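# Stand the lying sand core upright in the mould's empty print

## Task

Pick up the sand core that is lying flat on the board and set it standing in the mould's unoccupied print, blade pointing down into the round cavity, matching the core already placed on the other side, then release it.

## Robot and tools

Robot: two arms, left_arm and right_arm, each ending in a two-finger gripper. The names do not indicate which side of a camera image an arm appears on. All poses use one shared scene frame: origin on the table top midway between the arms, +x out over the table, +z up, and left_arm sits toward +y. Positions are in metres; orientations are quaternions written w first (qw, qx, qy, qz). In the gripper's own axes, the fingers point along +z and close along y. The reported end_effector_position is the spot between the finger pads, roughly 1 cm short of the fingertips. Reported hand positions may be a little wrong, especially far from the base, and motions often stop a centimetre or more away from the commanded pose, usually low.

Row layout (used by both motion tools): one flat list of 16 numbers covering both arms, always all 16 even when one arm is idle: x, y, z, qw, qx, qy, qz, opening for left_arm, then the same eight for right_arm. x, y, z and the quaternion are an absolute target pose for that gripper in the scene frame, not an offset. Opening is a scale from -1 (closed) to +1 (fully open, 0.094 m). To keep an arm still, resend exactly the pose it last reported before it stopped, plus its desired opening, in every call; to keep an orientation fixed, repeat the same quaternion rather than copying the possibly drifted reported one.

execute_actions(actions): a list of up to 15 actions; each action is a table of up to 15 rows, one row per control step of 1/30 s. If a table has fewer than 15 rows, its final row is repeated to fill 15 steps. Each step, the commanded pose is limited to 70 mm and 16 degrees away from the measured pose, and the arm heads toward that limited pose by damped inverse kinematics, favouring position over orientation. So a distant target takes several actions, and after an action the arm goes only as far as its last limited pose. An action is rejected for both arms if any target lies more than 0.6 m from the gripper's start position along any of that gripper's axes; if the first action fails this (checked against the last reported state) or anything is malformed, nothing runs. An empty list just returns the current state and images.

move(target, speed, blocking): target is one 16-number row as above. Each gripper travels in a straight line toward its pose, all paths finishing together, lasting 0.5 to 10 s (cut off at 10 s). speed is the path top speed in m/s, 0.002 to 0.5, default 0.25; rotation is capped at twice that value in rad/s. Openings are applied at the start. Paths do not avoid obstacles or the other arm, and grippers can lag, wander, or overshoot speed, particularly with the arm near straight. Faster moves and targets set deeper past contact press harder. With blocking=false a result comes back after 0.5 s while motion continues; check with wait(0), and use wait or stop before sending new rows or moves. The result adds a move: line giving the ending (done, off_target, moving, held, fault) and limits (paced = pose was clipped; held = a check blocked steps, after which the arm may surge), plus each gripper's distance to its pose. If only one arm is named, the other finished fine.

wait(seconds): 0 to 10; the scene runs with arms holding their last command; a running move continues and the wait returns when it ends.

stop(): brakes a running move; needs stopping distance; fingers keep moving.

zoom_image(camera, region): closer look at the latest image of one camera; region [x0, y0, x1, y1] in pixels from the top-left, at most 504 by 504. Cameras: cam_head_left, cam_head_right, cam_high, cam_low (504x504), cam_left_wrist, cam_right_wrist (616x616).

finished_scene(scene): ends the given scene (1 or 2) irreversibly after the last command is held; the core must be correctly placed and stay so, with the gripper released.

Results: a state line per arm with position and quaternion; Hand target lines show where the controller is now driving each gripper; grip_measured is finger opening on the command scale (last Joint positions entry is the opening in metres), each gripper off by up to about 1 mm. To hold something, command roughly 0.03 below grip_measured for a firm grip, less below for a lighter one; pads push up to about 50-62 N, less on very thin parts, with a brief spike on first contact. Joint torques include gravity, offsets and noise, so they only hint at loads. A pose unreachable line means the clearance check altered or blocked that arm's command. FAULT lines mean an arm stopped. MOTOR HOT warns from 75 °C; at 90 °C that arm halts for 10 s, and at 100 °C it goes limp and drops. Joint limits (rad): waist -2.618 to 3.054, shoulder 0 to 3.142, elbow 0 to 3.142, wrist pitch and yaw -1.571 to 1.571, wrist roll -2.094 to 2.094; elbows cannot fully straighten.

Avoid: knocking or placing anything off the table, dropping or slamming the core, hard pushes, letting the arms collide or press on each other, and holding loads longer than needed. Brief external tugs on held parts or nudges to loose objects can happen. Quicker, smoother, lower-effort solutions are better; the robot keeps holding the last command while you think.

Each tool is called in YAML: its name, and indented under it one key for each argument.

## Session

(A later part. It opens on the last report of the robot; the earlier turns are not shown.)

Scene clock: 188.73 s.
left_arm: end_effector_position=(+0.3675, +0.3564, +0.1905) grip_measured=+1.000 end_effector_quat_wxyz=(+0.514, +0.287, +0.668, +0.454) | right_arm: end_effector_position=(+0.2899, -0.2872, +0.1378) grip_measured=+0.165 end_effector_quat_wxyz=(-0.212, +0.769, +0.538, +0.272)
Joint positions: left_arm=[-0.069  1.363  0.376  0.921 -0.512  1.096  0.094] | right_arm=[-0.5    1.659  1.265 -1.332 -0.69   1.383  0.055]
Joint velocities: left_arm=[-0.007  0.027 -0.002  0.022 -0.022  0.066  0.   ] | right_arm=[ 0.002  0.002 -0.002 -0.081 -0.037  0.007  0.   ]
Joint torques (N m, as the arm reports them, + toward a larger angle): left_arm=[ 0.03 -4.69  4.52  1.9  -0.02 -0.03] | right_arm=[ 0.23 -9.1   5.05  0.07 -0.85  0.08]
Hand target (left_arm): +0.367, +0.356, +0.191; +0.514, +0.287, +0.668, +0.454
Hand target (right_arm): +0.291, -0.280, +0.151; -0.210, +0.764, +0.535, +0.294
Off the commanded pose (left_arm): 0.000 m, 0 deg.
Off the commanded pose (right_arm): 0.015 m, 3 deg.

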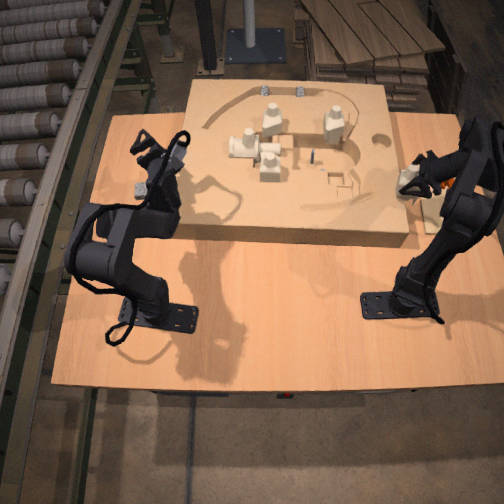

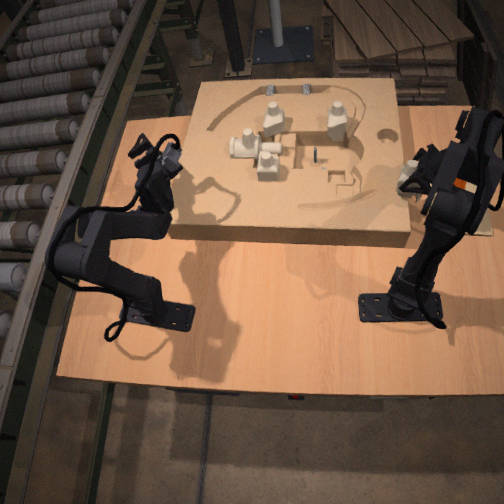

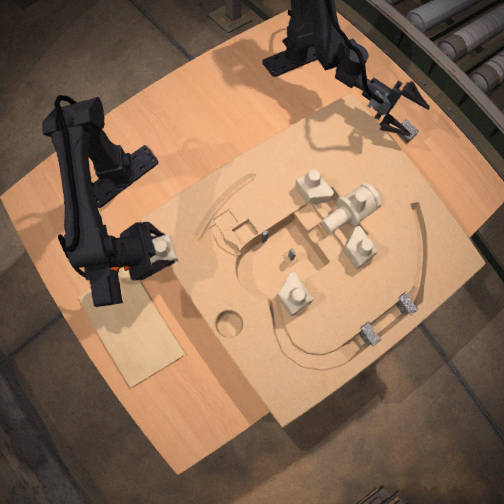

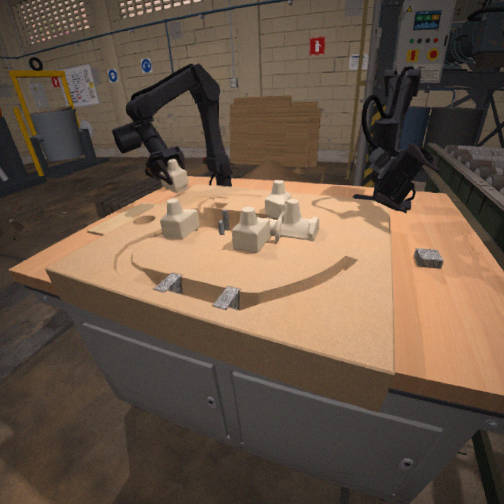

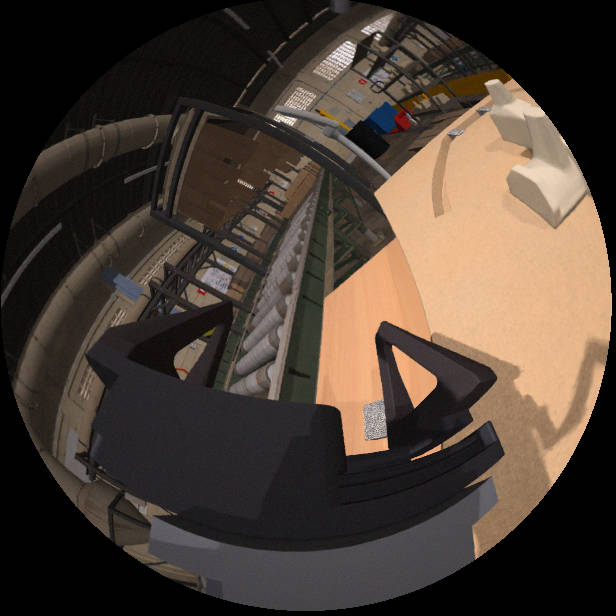

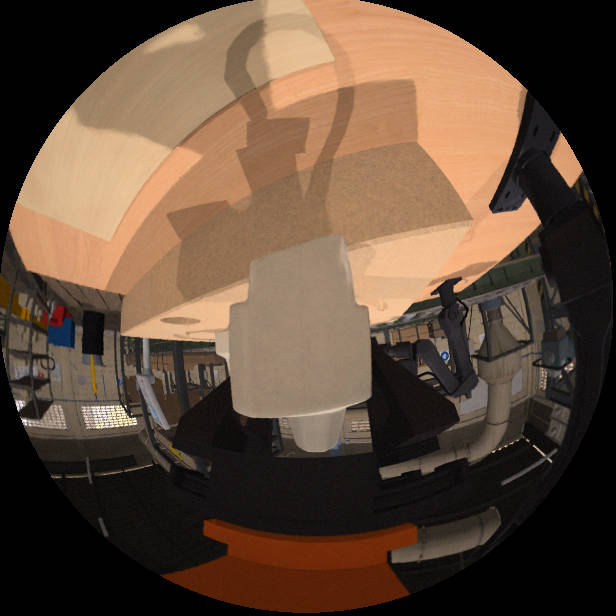

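execute_actions:
  actions:
    - [[0.3675,0.3564,0.1905,0.514,0.287,0.668,0.454,1,0.291,-0.276,0.15,-0.21,0.765,0.535,0.295,0.12],[0.3675,0.3564,0.1905,0.514,0.287,0.668,0.454,1,0.291,-0.272,0.149,-0.21,0.765,0.535,0.295,0.12]]
    - [[0.3675,0.3564,0.1905,0.514,0.287,0.668,0.454,1,0.291,-0.272,0.145,-0.21,0.765,0.535,0.295,0.12]]
    - [[0.3675,0.3564,0.1905,0.514,0.287,0.668,0.454,1,0.291,-0.272,0.141,-0.21,0.765,0.535,0.295,0.12]]

zoom_image:
  camera: "cam_low"
  region: [130,140,210,220]

zoom_image:
  camera: "cam_head_left"
  region: [370,140,470,240]

Scene clock: 197.27 s.
left_arm: end_effector_position=(+0.3675, +0.3564, +0.1905) grip_measured=+1.000 end_effector_quat_wxyz=(+0.514, +0.287, +0.668, +0.454) | right_arm: end_effector_position=(+0.2893, -0.2796, +0.1281) grip_measured=+0.165 end_effector_quat_wxyz=(-0.213, +0.771, +0.536, +0.271)
Joint positions: left_arm=[-0.069  1.363  0.376  0.921 -0.512  1.096  0.094] | right_arm=[-0.476  1.644  1.211 -1.273 -0.693  1.418  0.055]
Joint velocities: left_arm=[-0.007  0.002  0.002 -0.007 -0.022 -0.037  0.   ] | right_arm=[ 0.002  0.007  0.002  0.022 -0.022 -0.022 -0.   ]
Joint torques (N m, as the arm reports them, + toward a larger angle): left_arm=[ 0.16 -4.68  4.51  1.89 -0.01 -0.02] | right_arm=[ 0.46 -8.99  5.03  0.14 -0.86  0.06]
Hand target (left_arm): +0.367, +0.356, +0.191; +0.514, +0.287, +0.668, +0.454
Hand target (right_arm): +0.291, -0.272, +0.141; -0.210, +0.764, +0.535, +0.294
Off the commanded pose (left_arm): 0.000 m, 0 deg.
Off the commanded pose (right_arm): 0.015 m, 3 deg.

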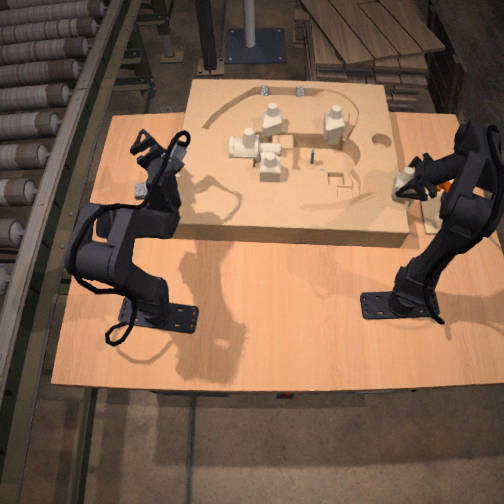

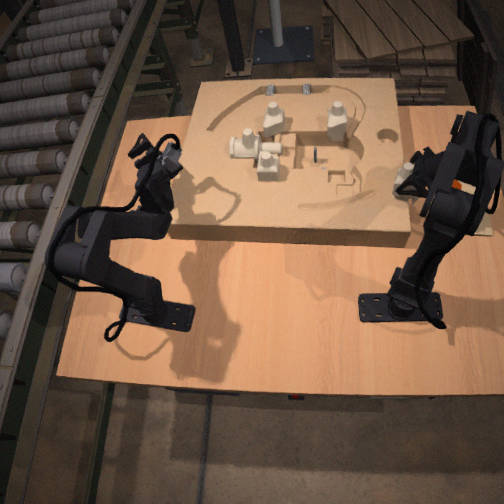

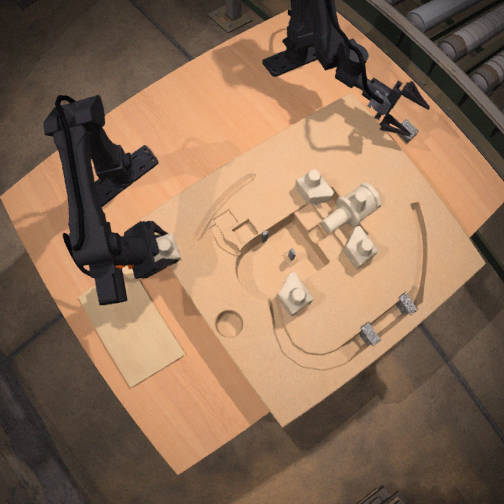

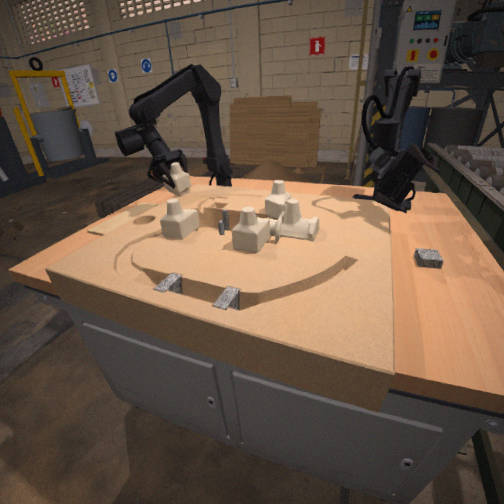

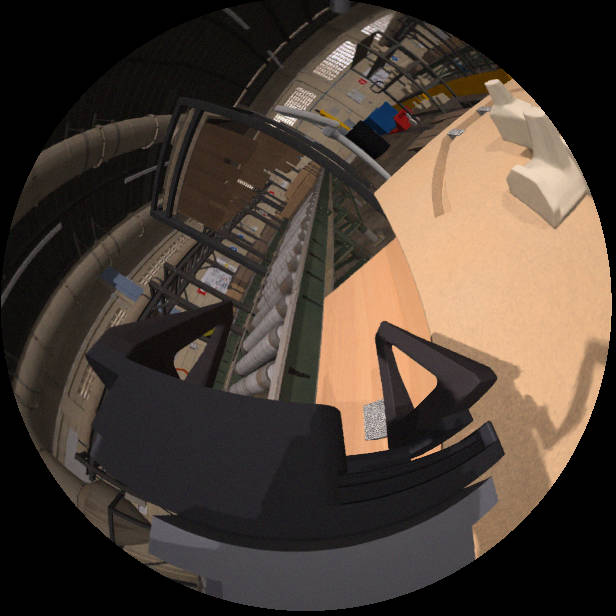

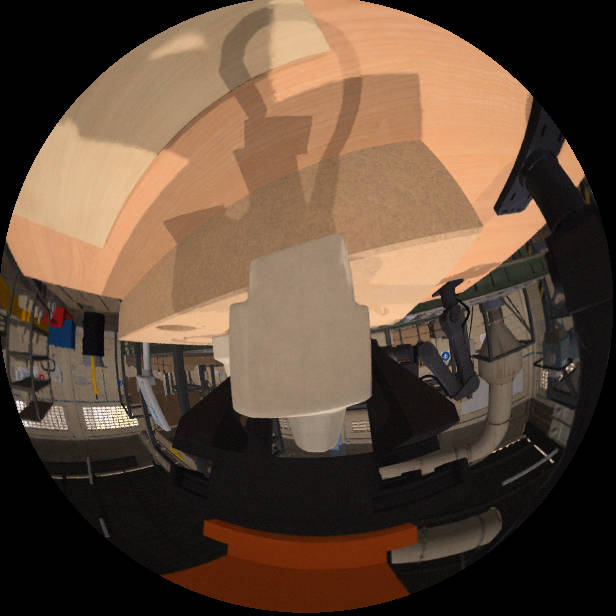

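Region (130, 140, 210, 220) of cam_low's 504x504 image, scaled by 6.300, with more detail than that image has.

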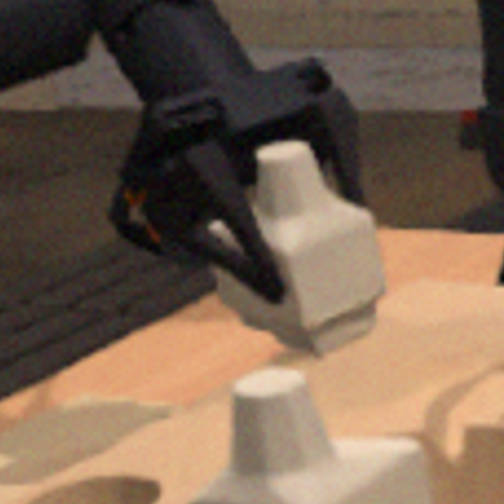

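Region (370, 140, 470, 240) of cam_head_left's 504x504 image, scaled by 5.040, with more detail than that image has.

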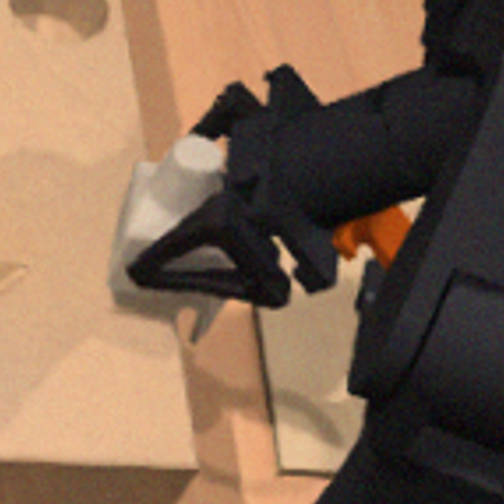

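execute_actions:
  actions:
    - [[0.3675,0.3564,0.1905,0.514,0.287,0.668,0.454,1,0.291,-0.272,0.137,-0.21,0.765,0.535,0.295,0.12]]
    - [[0.3675,0.3564,0.1905,0.514,0.287,0.668,0.454,1,0.291,-0.272,0.133,-0.21,0.765,0.535,0.295,0.12]]
    - [[0.3675,0.3564,0.1905,0.514,0.287,0.668,0.454,1,0.291,-0.272,0.129,-0.21,0.765,0.535,0.295,0.12]]

zoom_image:
  camera: "cam_low"
  region: [130,140,210,220]

zoom_image:
  camera: "cam_head_left"
  region: [370,140,470,240]

Scene clock: 203.23 s.
left_arm: end_effector_position=(+0.3675, +0.3564, +0.1905) grip_measured=+1.000 end_effector_quat_wxyz=(+0.514, +0.287, +0.668, +0.454) | right_arm: end_effector_position=(+0.2890, -0.2785, +0.1271) grip_measured=+0.165 end_effector_quat_wxyz=(-0.211, +0.770, +0.536, +0.275)
Joint positions: left_arm=[-0.069  1.363  0.376  0.921 -0.512  1.096  0.094] | right_arm=[-0.476  1.637  1.197 -1.259 -0.699  1.419  0.055]
Joint velocities: left_arm=[ 0.002 -0.012 -0.002 -0.007 -0.066 -0.066  0.   ] | right_arm=[-0.012 -0.002  0.002  0.037  0.007 -0.022  0.001]
Joint torques (N m, as the arm reports them, + toward a larger angle): left_arm=[ 0.07 -4.71  4.47  1.91 -0.03 -0.03] | right_arm=[ 0.5  -7.65  3.39  0.51 -0.79  0.05]
Hand target (left_arm): +0.367, +0.356, +0.191; +0.514, +0.287, +0.668, +0.454
Hand target (right_arm): +0.291, -0.272, +0.129; -0.210, +0.764, +0.535, +0.294
Off the commanded pose (left_arm): 0.000 m, 0 deg.
Off the commanded pose (right_arm): 0.007 m, 2 deg.

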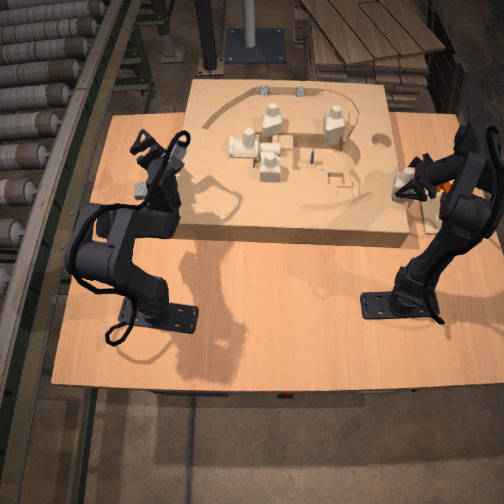

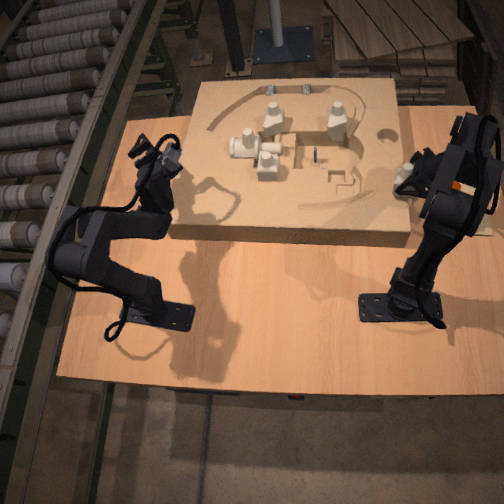

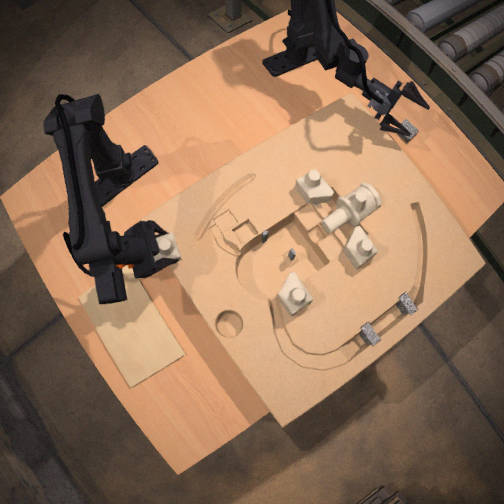

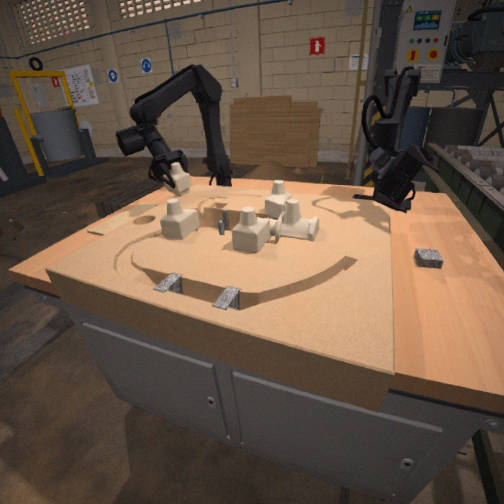

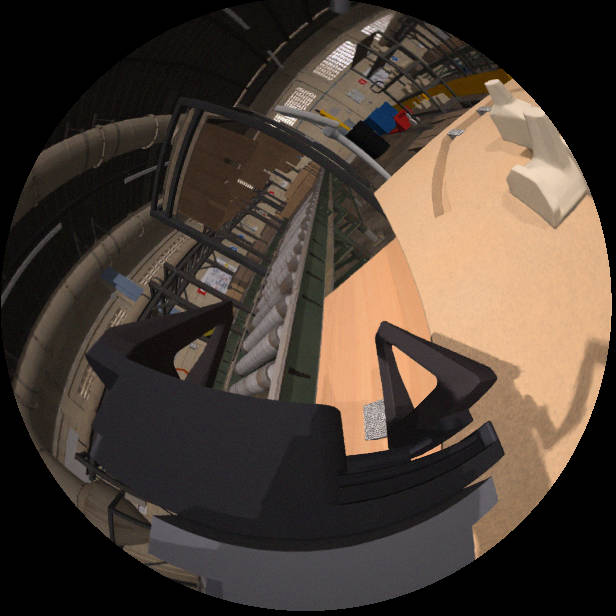

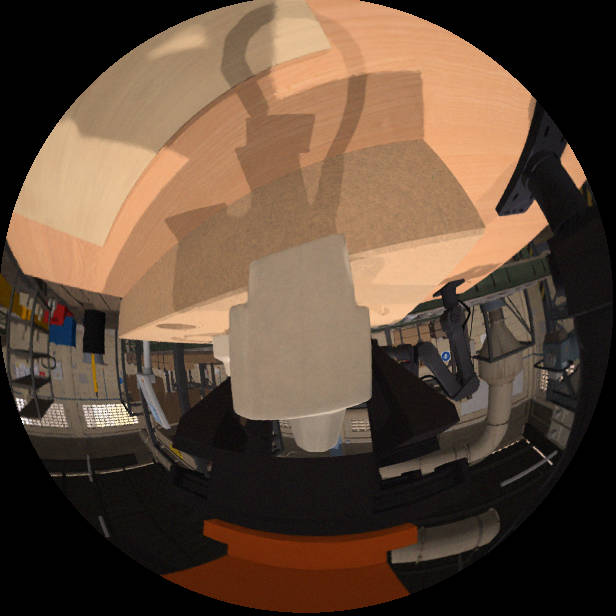

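Region (130, 140, 210, 220) of cam_low's 504x504 image, scaled by 6.300, with more detail than that image has.

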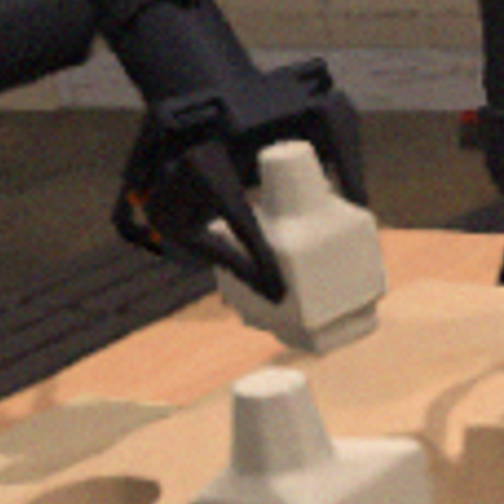

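Region (370, 140, 470, 240) of cam_head_left's 504x504 image, scaled by 5.040, with more detail than that image has.

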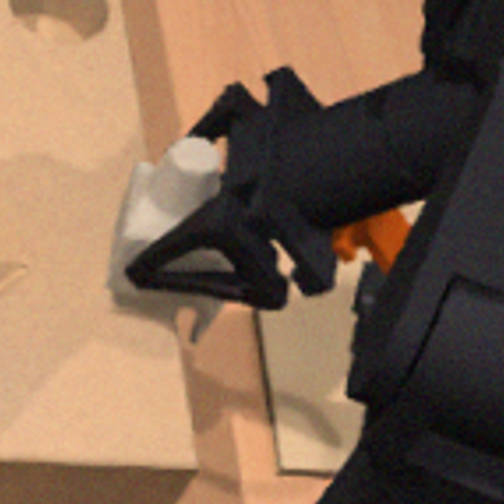

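execute_actions:
  actions:
    - [[0.3675,0.3564,0.1905,0.514,0.287,0.668,0.454,1,0.291,-0.274,0.131,-0.21,0.765,0.535,0.295,0.16]]
    - [[0.3675,0.3564,0.1905,0.514,0.287,0.668,0.454,1,0.291,-0.274,0.131,-0.21,0.765,0.535,0.295,0.24]]

zoom_image:
  camera: "cam_low"
  region: [130,140,210,220]

zoom_image:
  camera: "cam_head_left"
  region: [370,140,470,240]

Scene clock: 208.23 s.
left_arm: end_effector_position=(+0.3675, +0.3564, +0.1905) grip_measured=+1.000 end_effector_quat_wxyz=(+0.514, +0.287, +0.668, +0.454) | right_arm: end_effector_position=(+0.2899, -0.2769, +0.1277) grip_measured=+0.239 end_effector_quat_wxyz=(-0.215, +0.768, +0.533, +0.283)
Joint positions: left_arm=[-0.069  1.363  0.376  0.921 -0.512  1.096  0.094] | right_arm=[-0.478  1.637  1.191 -1.254 -0.716  1.419  0.058]
Joint velocities: left_arm=[ 0.002 -0.017 -0.022 -0.007 -0.037  0.007  0.   ] | right_arm=[-0.012 -0.012  0.007 -0.022 -0.037 -0.037 -0.001]
Joint torques (N m, as the arm reports them, + toward a larger angle): left_arm=[ 0.04 -4.63  4.55  1.89  0.   -0.02] | right_arm=[ 0.15 -7.44  4.46  0.34 -0.57 -0.02]
Hand target (left_arm): +0.367, +0.356, +0.190; +0.514, +0.287, +0.668, +0.454
Hand target (right_arm): +0.291, -0.274, +0.131; -0.210, +0.764, +0.535, +0.294
Off the commanded pose (left_arm): 0.000 m, 0 deg.
Off the commanded pose (right_arm): 0.005 m, 2 deg.

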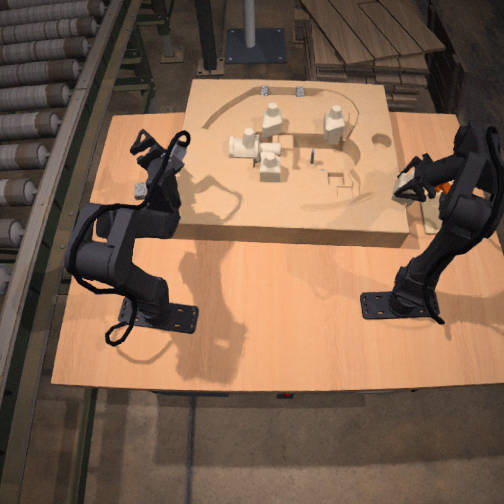

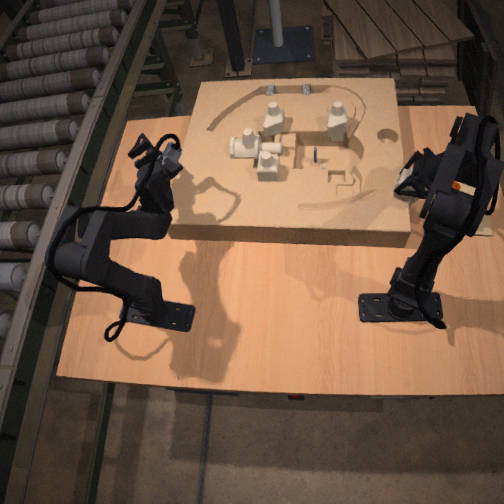

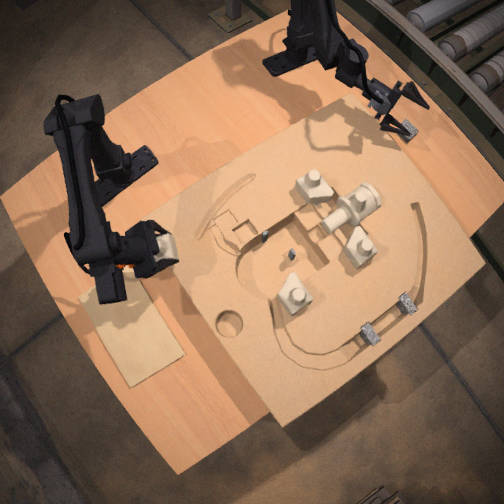

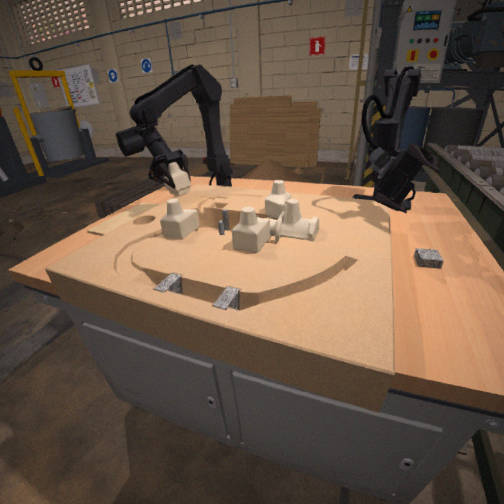

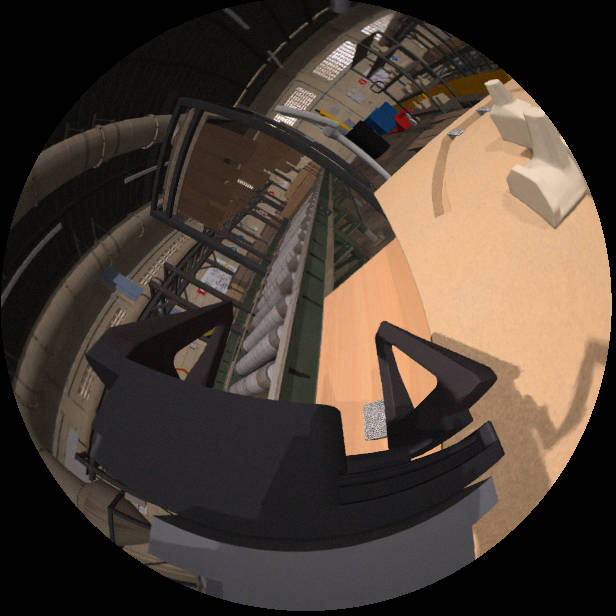

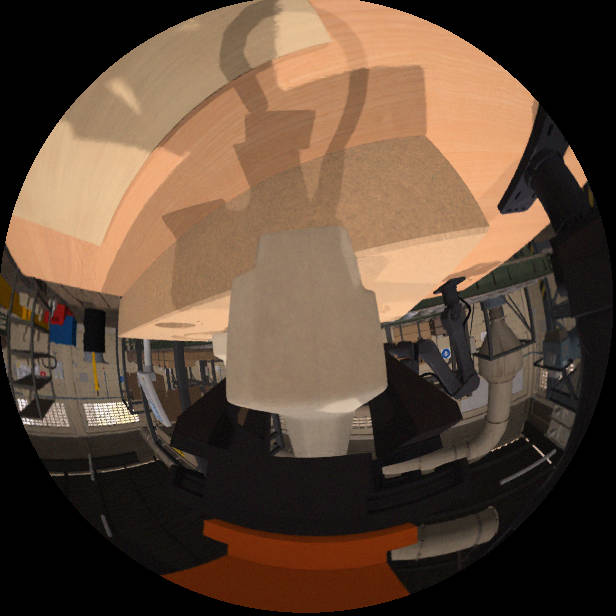

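Region (130, 140, 210, 220) of cam_low's 504x504 image, scaled by 6.300, with more detail than that image has.

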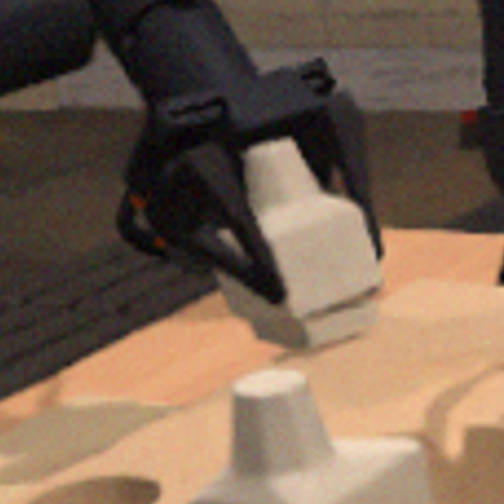

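Region (370, 140, 470, 240) of cam_head_left's 504x504 image, scaled by 5.040, with more detail than that image has.

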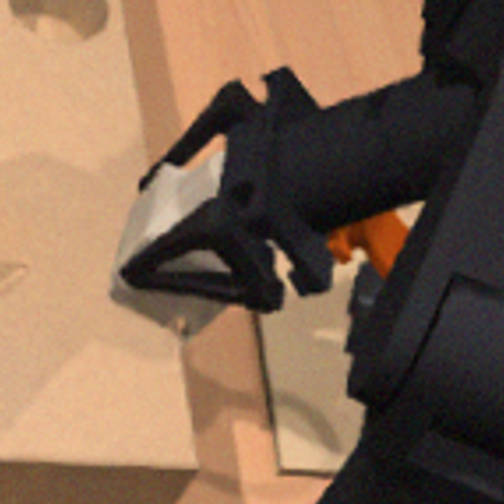

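execute_actions:
  actions:
    - [[0.3675,0.3564,0.1905,0.514,0.287,0.668,0.454,1,0.291,-0.274,0.131,-0.21,0.765,0.535,0.295,0.17]]
    - [[0.3675,0.3564,0.1905,0.514,0.287,0.668,0.454,1,0.291,-0.274,0.131,-0.21,0.765,0.535,0.295,0.12]]

zoom_image:
  camera: "cam_low"
  region: [130,140,210,220]

zoom_image:
  camera: "cam_head_left"
  region: [370,140,470,240]

Scene clock: 215.30 s.
left_arm: end_effector_position=(+0.3675, +0.3564, +0.1905) grip_measured=+1.000 end_effector_quat_wxyz=(+0.514, +0.287, +0.668, +0.454) | right_arm: end_effector_position=(+0.2898, -0.2768, +0.1278) grip_measured=+0.172 end_effector_quat_wxyz=(-0.215, +0.768, +0.532, +0.283)
Joint positions: left_arm=[-0.069  1.363  0.376  0.921 -0.512  1.096  0.094] | right_arm=[-0.478  1.637  1.191 -1.255 -0.717  1.42   0.055]
Joint velocities: left_arm=[ 0.007  0.002 -0.002 -0.051 -0.066  0.037  0.   ] | right_arm=[ 0.002  0.007 -0.037 -0.095 -0.051 -0.037 -0.001]
Joint torques (N m, as the arm reports them, + toward a larger angle): left_arm=[ 0.05 -4.61  4.46  1.9  -0.03  0.  ] | right_arm=[ 0.15 -7.44  4.44  0.33 -0.6  -0.03]
Hand target (left_arm): +0.367, +0.356, +0.190; +0.514, +0.287, +0.668, +0.454
Hand target (right_arm): +0.291, -0.274, +0.131; -0.210, +0.764, +0.535, +0.294
Off the commanded pose (left_arm): 0.000 m, 0 deg.
Off the commanded pose (right_arm): 0.004 m, 2 deg.

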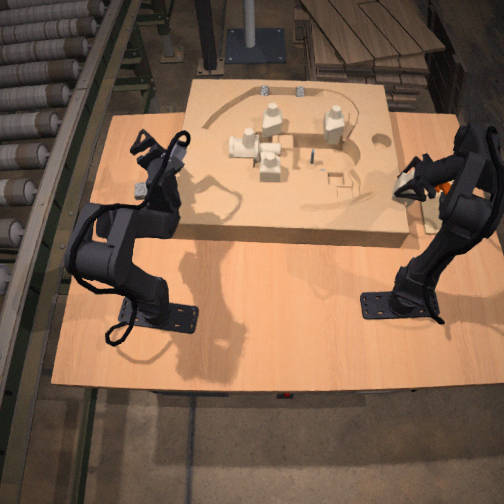

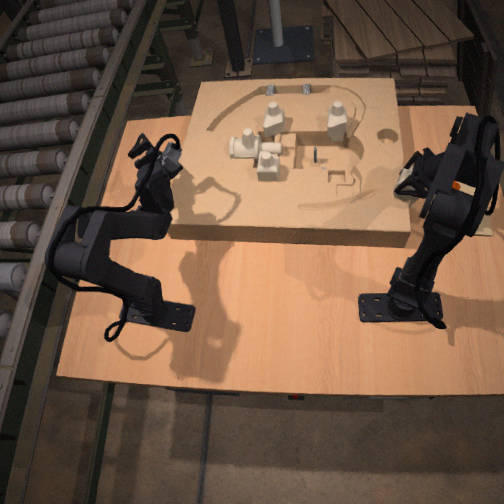

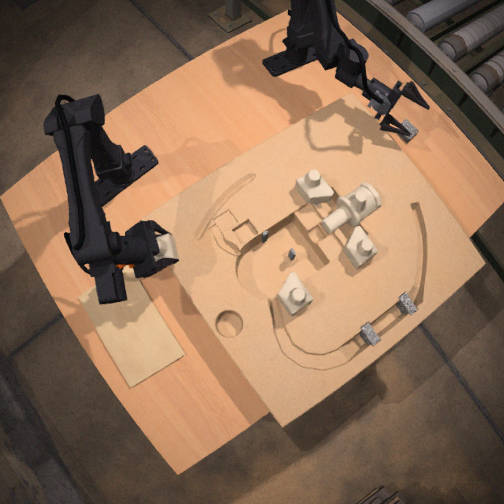

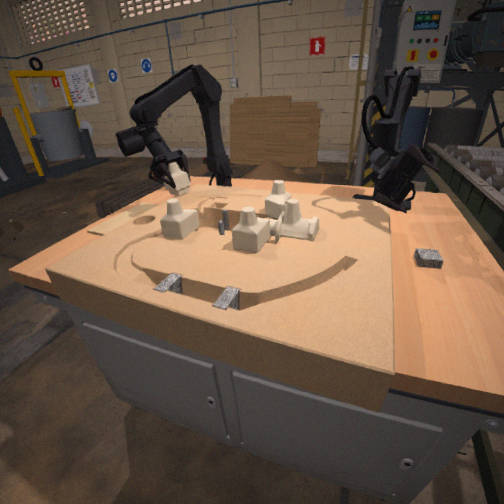

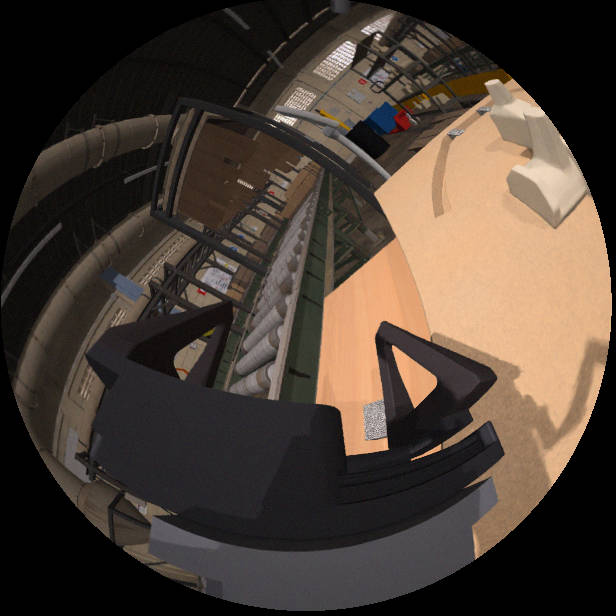

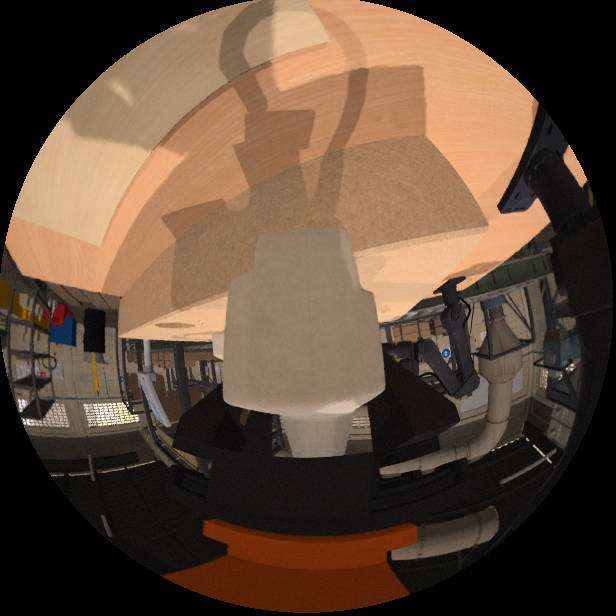

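Region (130, 140, 210, 220) of cam_low's 504x504 image, scaled by 6.300, with more detail than that image has.

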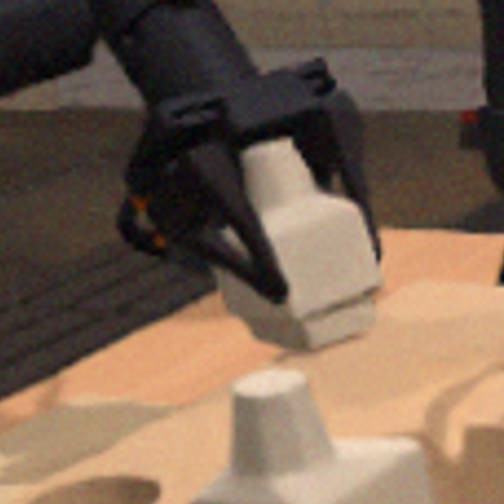

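Region (370, 140, 470, 240) of cam_head_left's 504x504 image, scaled by 5.040, with more detail than that image has.

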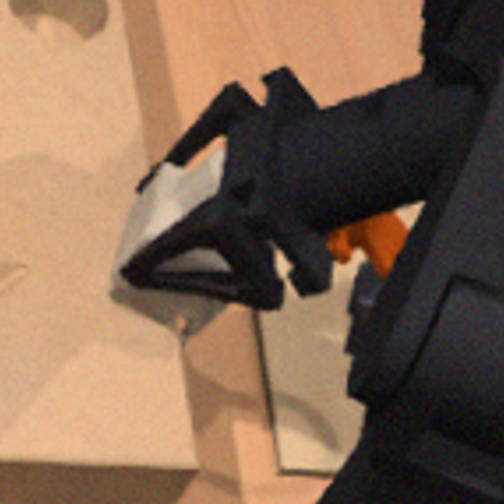

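execute_actions:
  actions:
    - [[0.3675,0.3564,0.1905,0.514,0.287,0.668,0.454,1,0.291,-0.274,0.142,-0.2,0.768,0.538,0.285,0.12]]
    - [[0.3675,0.3564,0.1905,0.514,0.287,0.668,0.454,1,0.291,-0.274,0.152,-0.175,0.78,0.546,0.25,0.12]]
    - [[0.3675,0.3564,0.1905,0.514,0.287,0.668,0.454,1,0.291,-0.274,0.158,-0.15,0.79,0.554,0.215,0.12]]
    - [[0.3675,0.3564,0.1905,0.514,0.287,0.668,0.454,1,0.291,-0.274,0.16,-0.13,0.798,0.56,0.185,0.12]]
    - [[0.3675,0.3564,0.1905,0.514,0.287,0.668,0.454,1,0.291,-0.274,0.16,-0.115,0.803,0.563,0.165,0.12]]

zoom_image:
  camera: "cam_low"
  region: [130,130,220,220]

zoom_image:
  camera: "cam_head_left"
  region: [370,140,470,240]

Scene clock: 226.40 s.
left_arm: end_effector_position=(+0.3675, +0.3564, +0.1905) grip_measured=+1.000 end_effector_quat_wxyz=(+0.514, +0.287, +0.668, +0.454) | right_arm: end_effector_position=(+0.2863, -0.2753, +0.1382) grip_measured=+0.172 end_effector_quat_wxyz=(-0.136, +0.804, +0.560, +0.144)
Joint positions: left_arm=[-0.069  1.363  0.376  0.921 -0.512  1.096  0.094] | right_arm=[-0.297  1.596  1.316 -1.323 -0.398  1.639  0.055]
Joint velocities: left_arm=[ 0.017 -0.022  0.007 -0.037 -0.037 -0.022  0.   ] | right_arm=[-0.007  0.007 -0.002 -0.007 -0.022  0.007  0.   ]
Joint torques (N m, as the arm reports them, + toward a larger angle): left_arm=[ 0.08 -4.57  4.57  1.89  0.   -0.02] | right_arm=[ 0.42 -9.05  8.34  0.13 -0.33  0.09]
Hand target (left_arm): +0.367, +0.356, +0.190; +0.514, +0.287, +0.668, +0.454
Hand target (right_arm): +0.290, -0.274, +0.159; -0.115, +0.802, +0.563, +0.165
Off the commanded pose (left_arm): 0.000 m, 0 deg.
Off the commanded pose (right_arm): 0.022 m, 3 deg.

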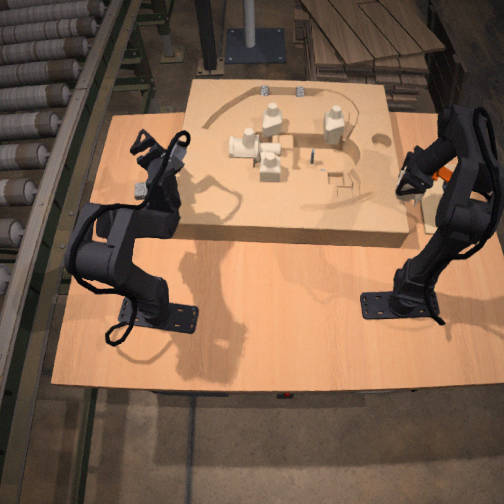

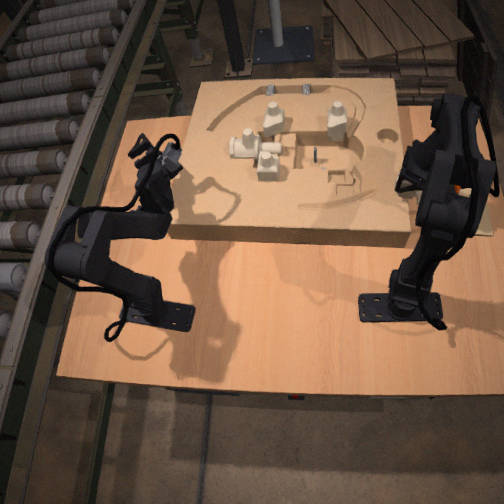

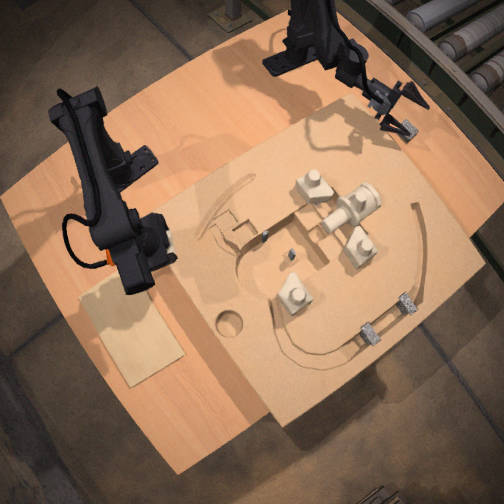

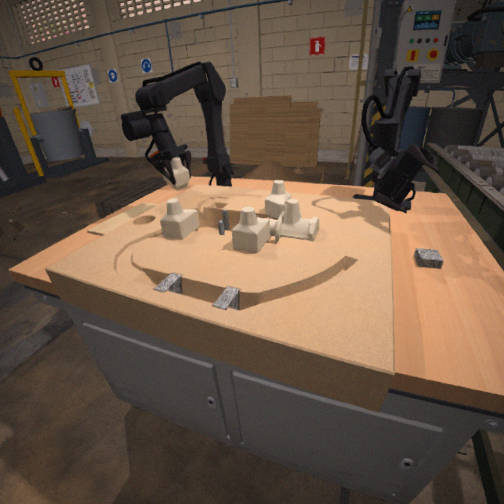

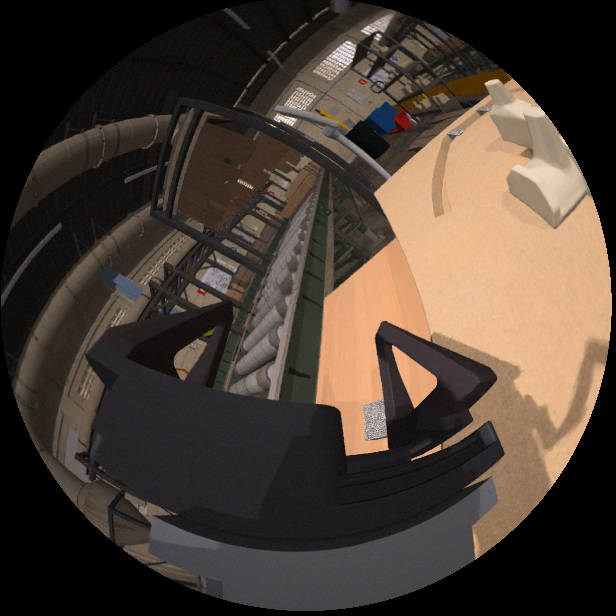

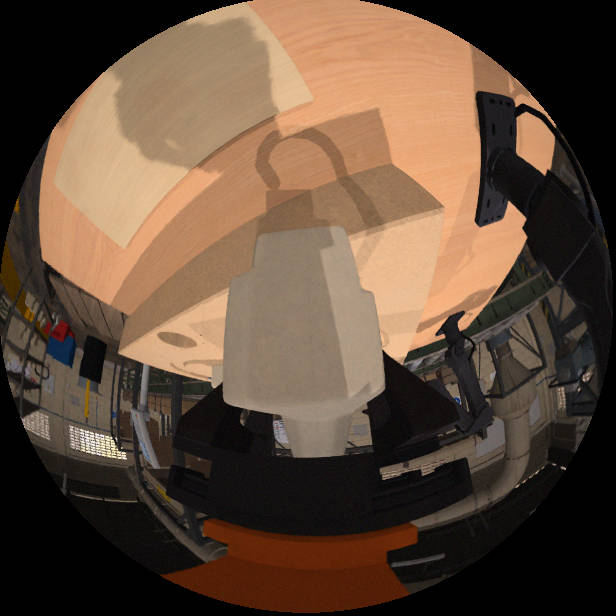

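Region (130, 130, 220, 220) of cam_low's 504x504 image, scaled by 5.600, with more detail than that image has.

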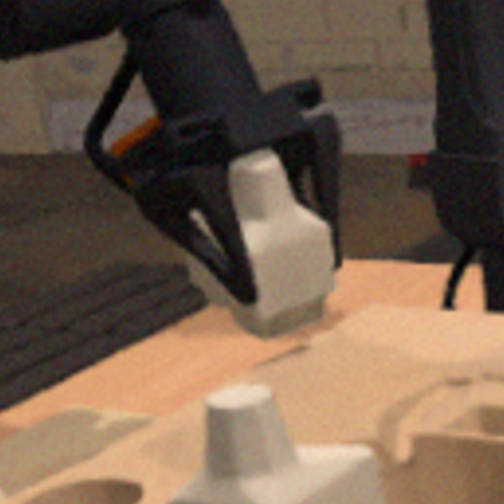

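Region (370, 140, 470, 240) of cam_head_left's 504x504 image, scaled by 5.040, with more detail than that image has.

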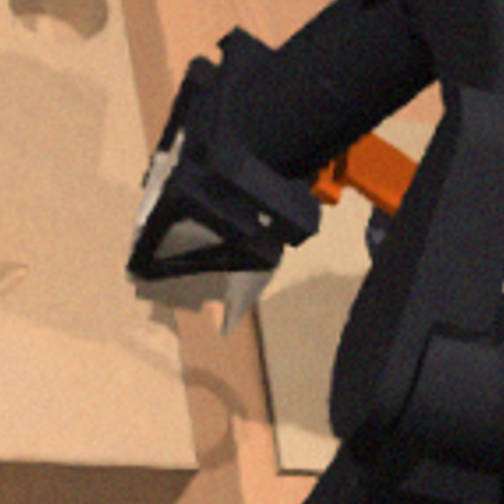

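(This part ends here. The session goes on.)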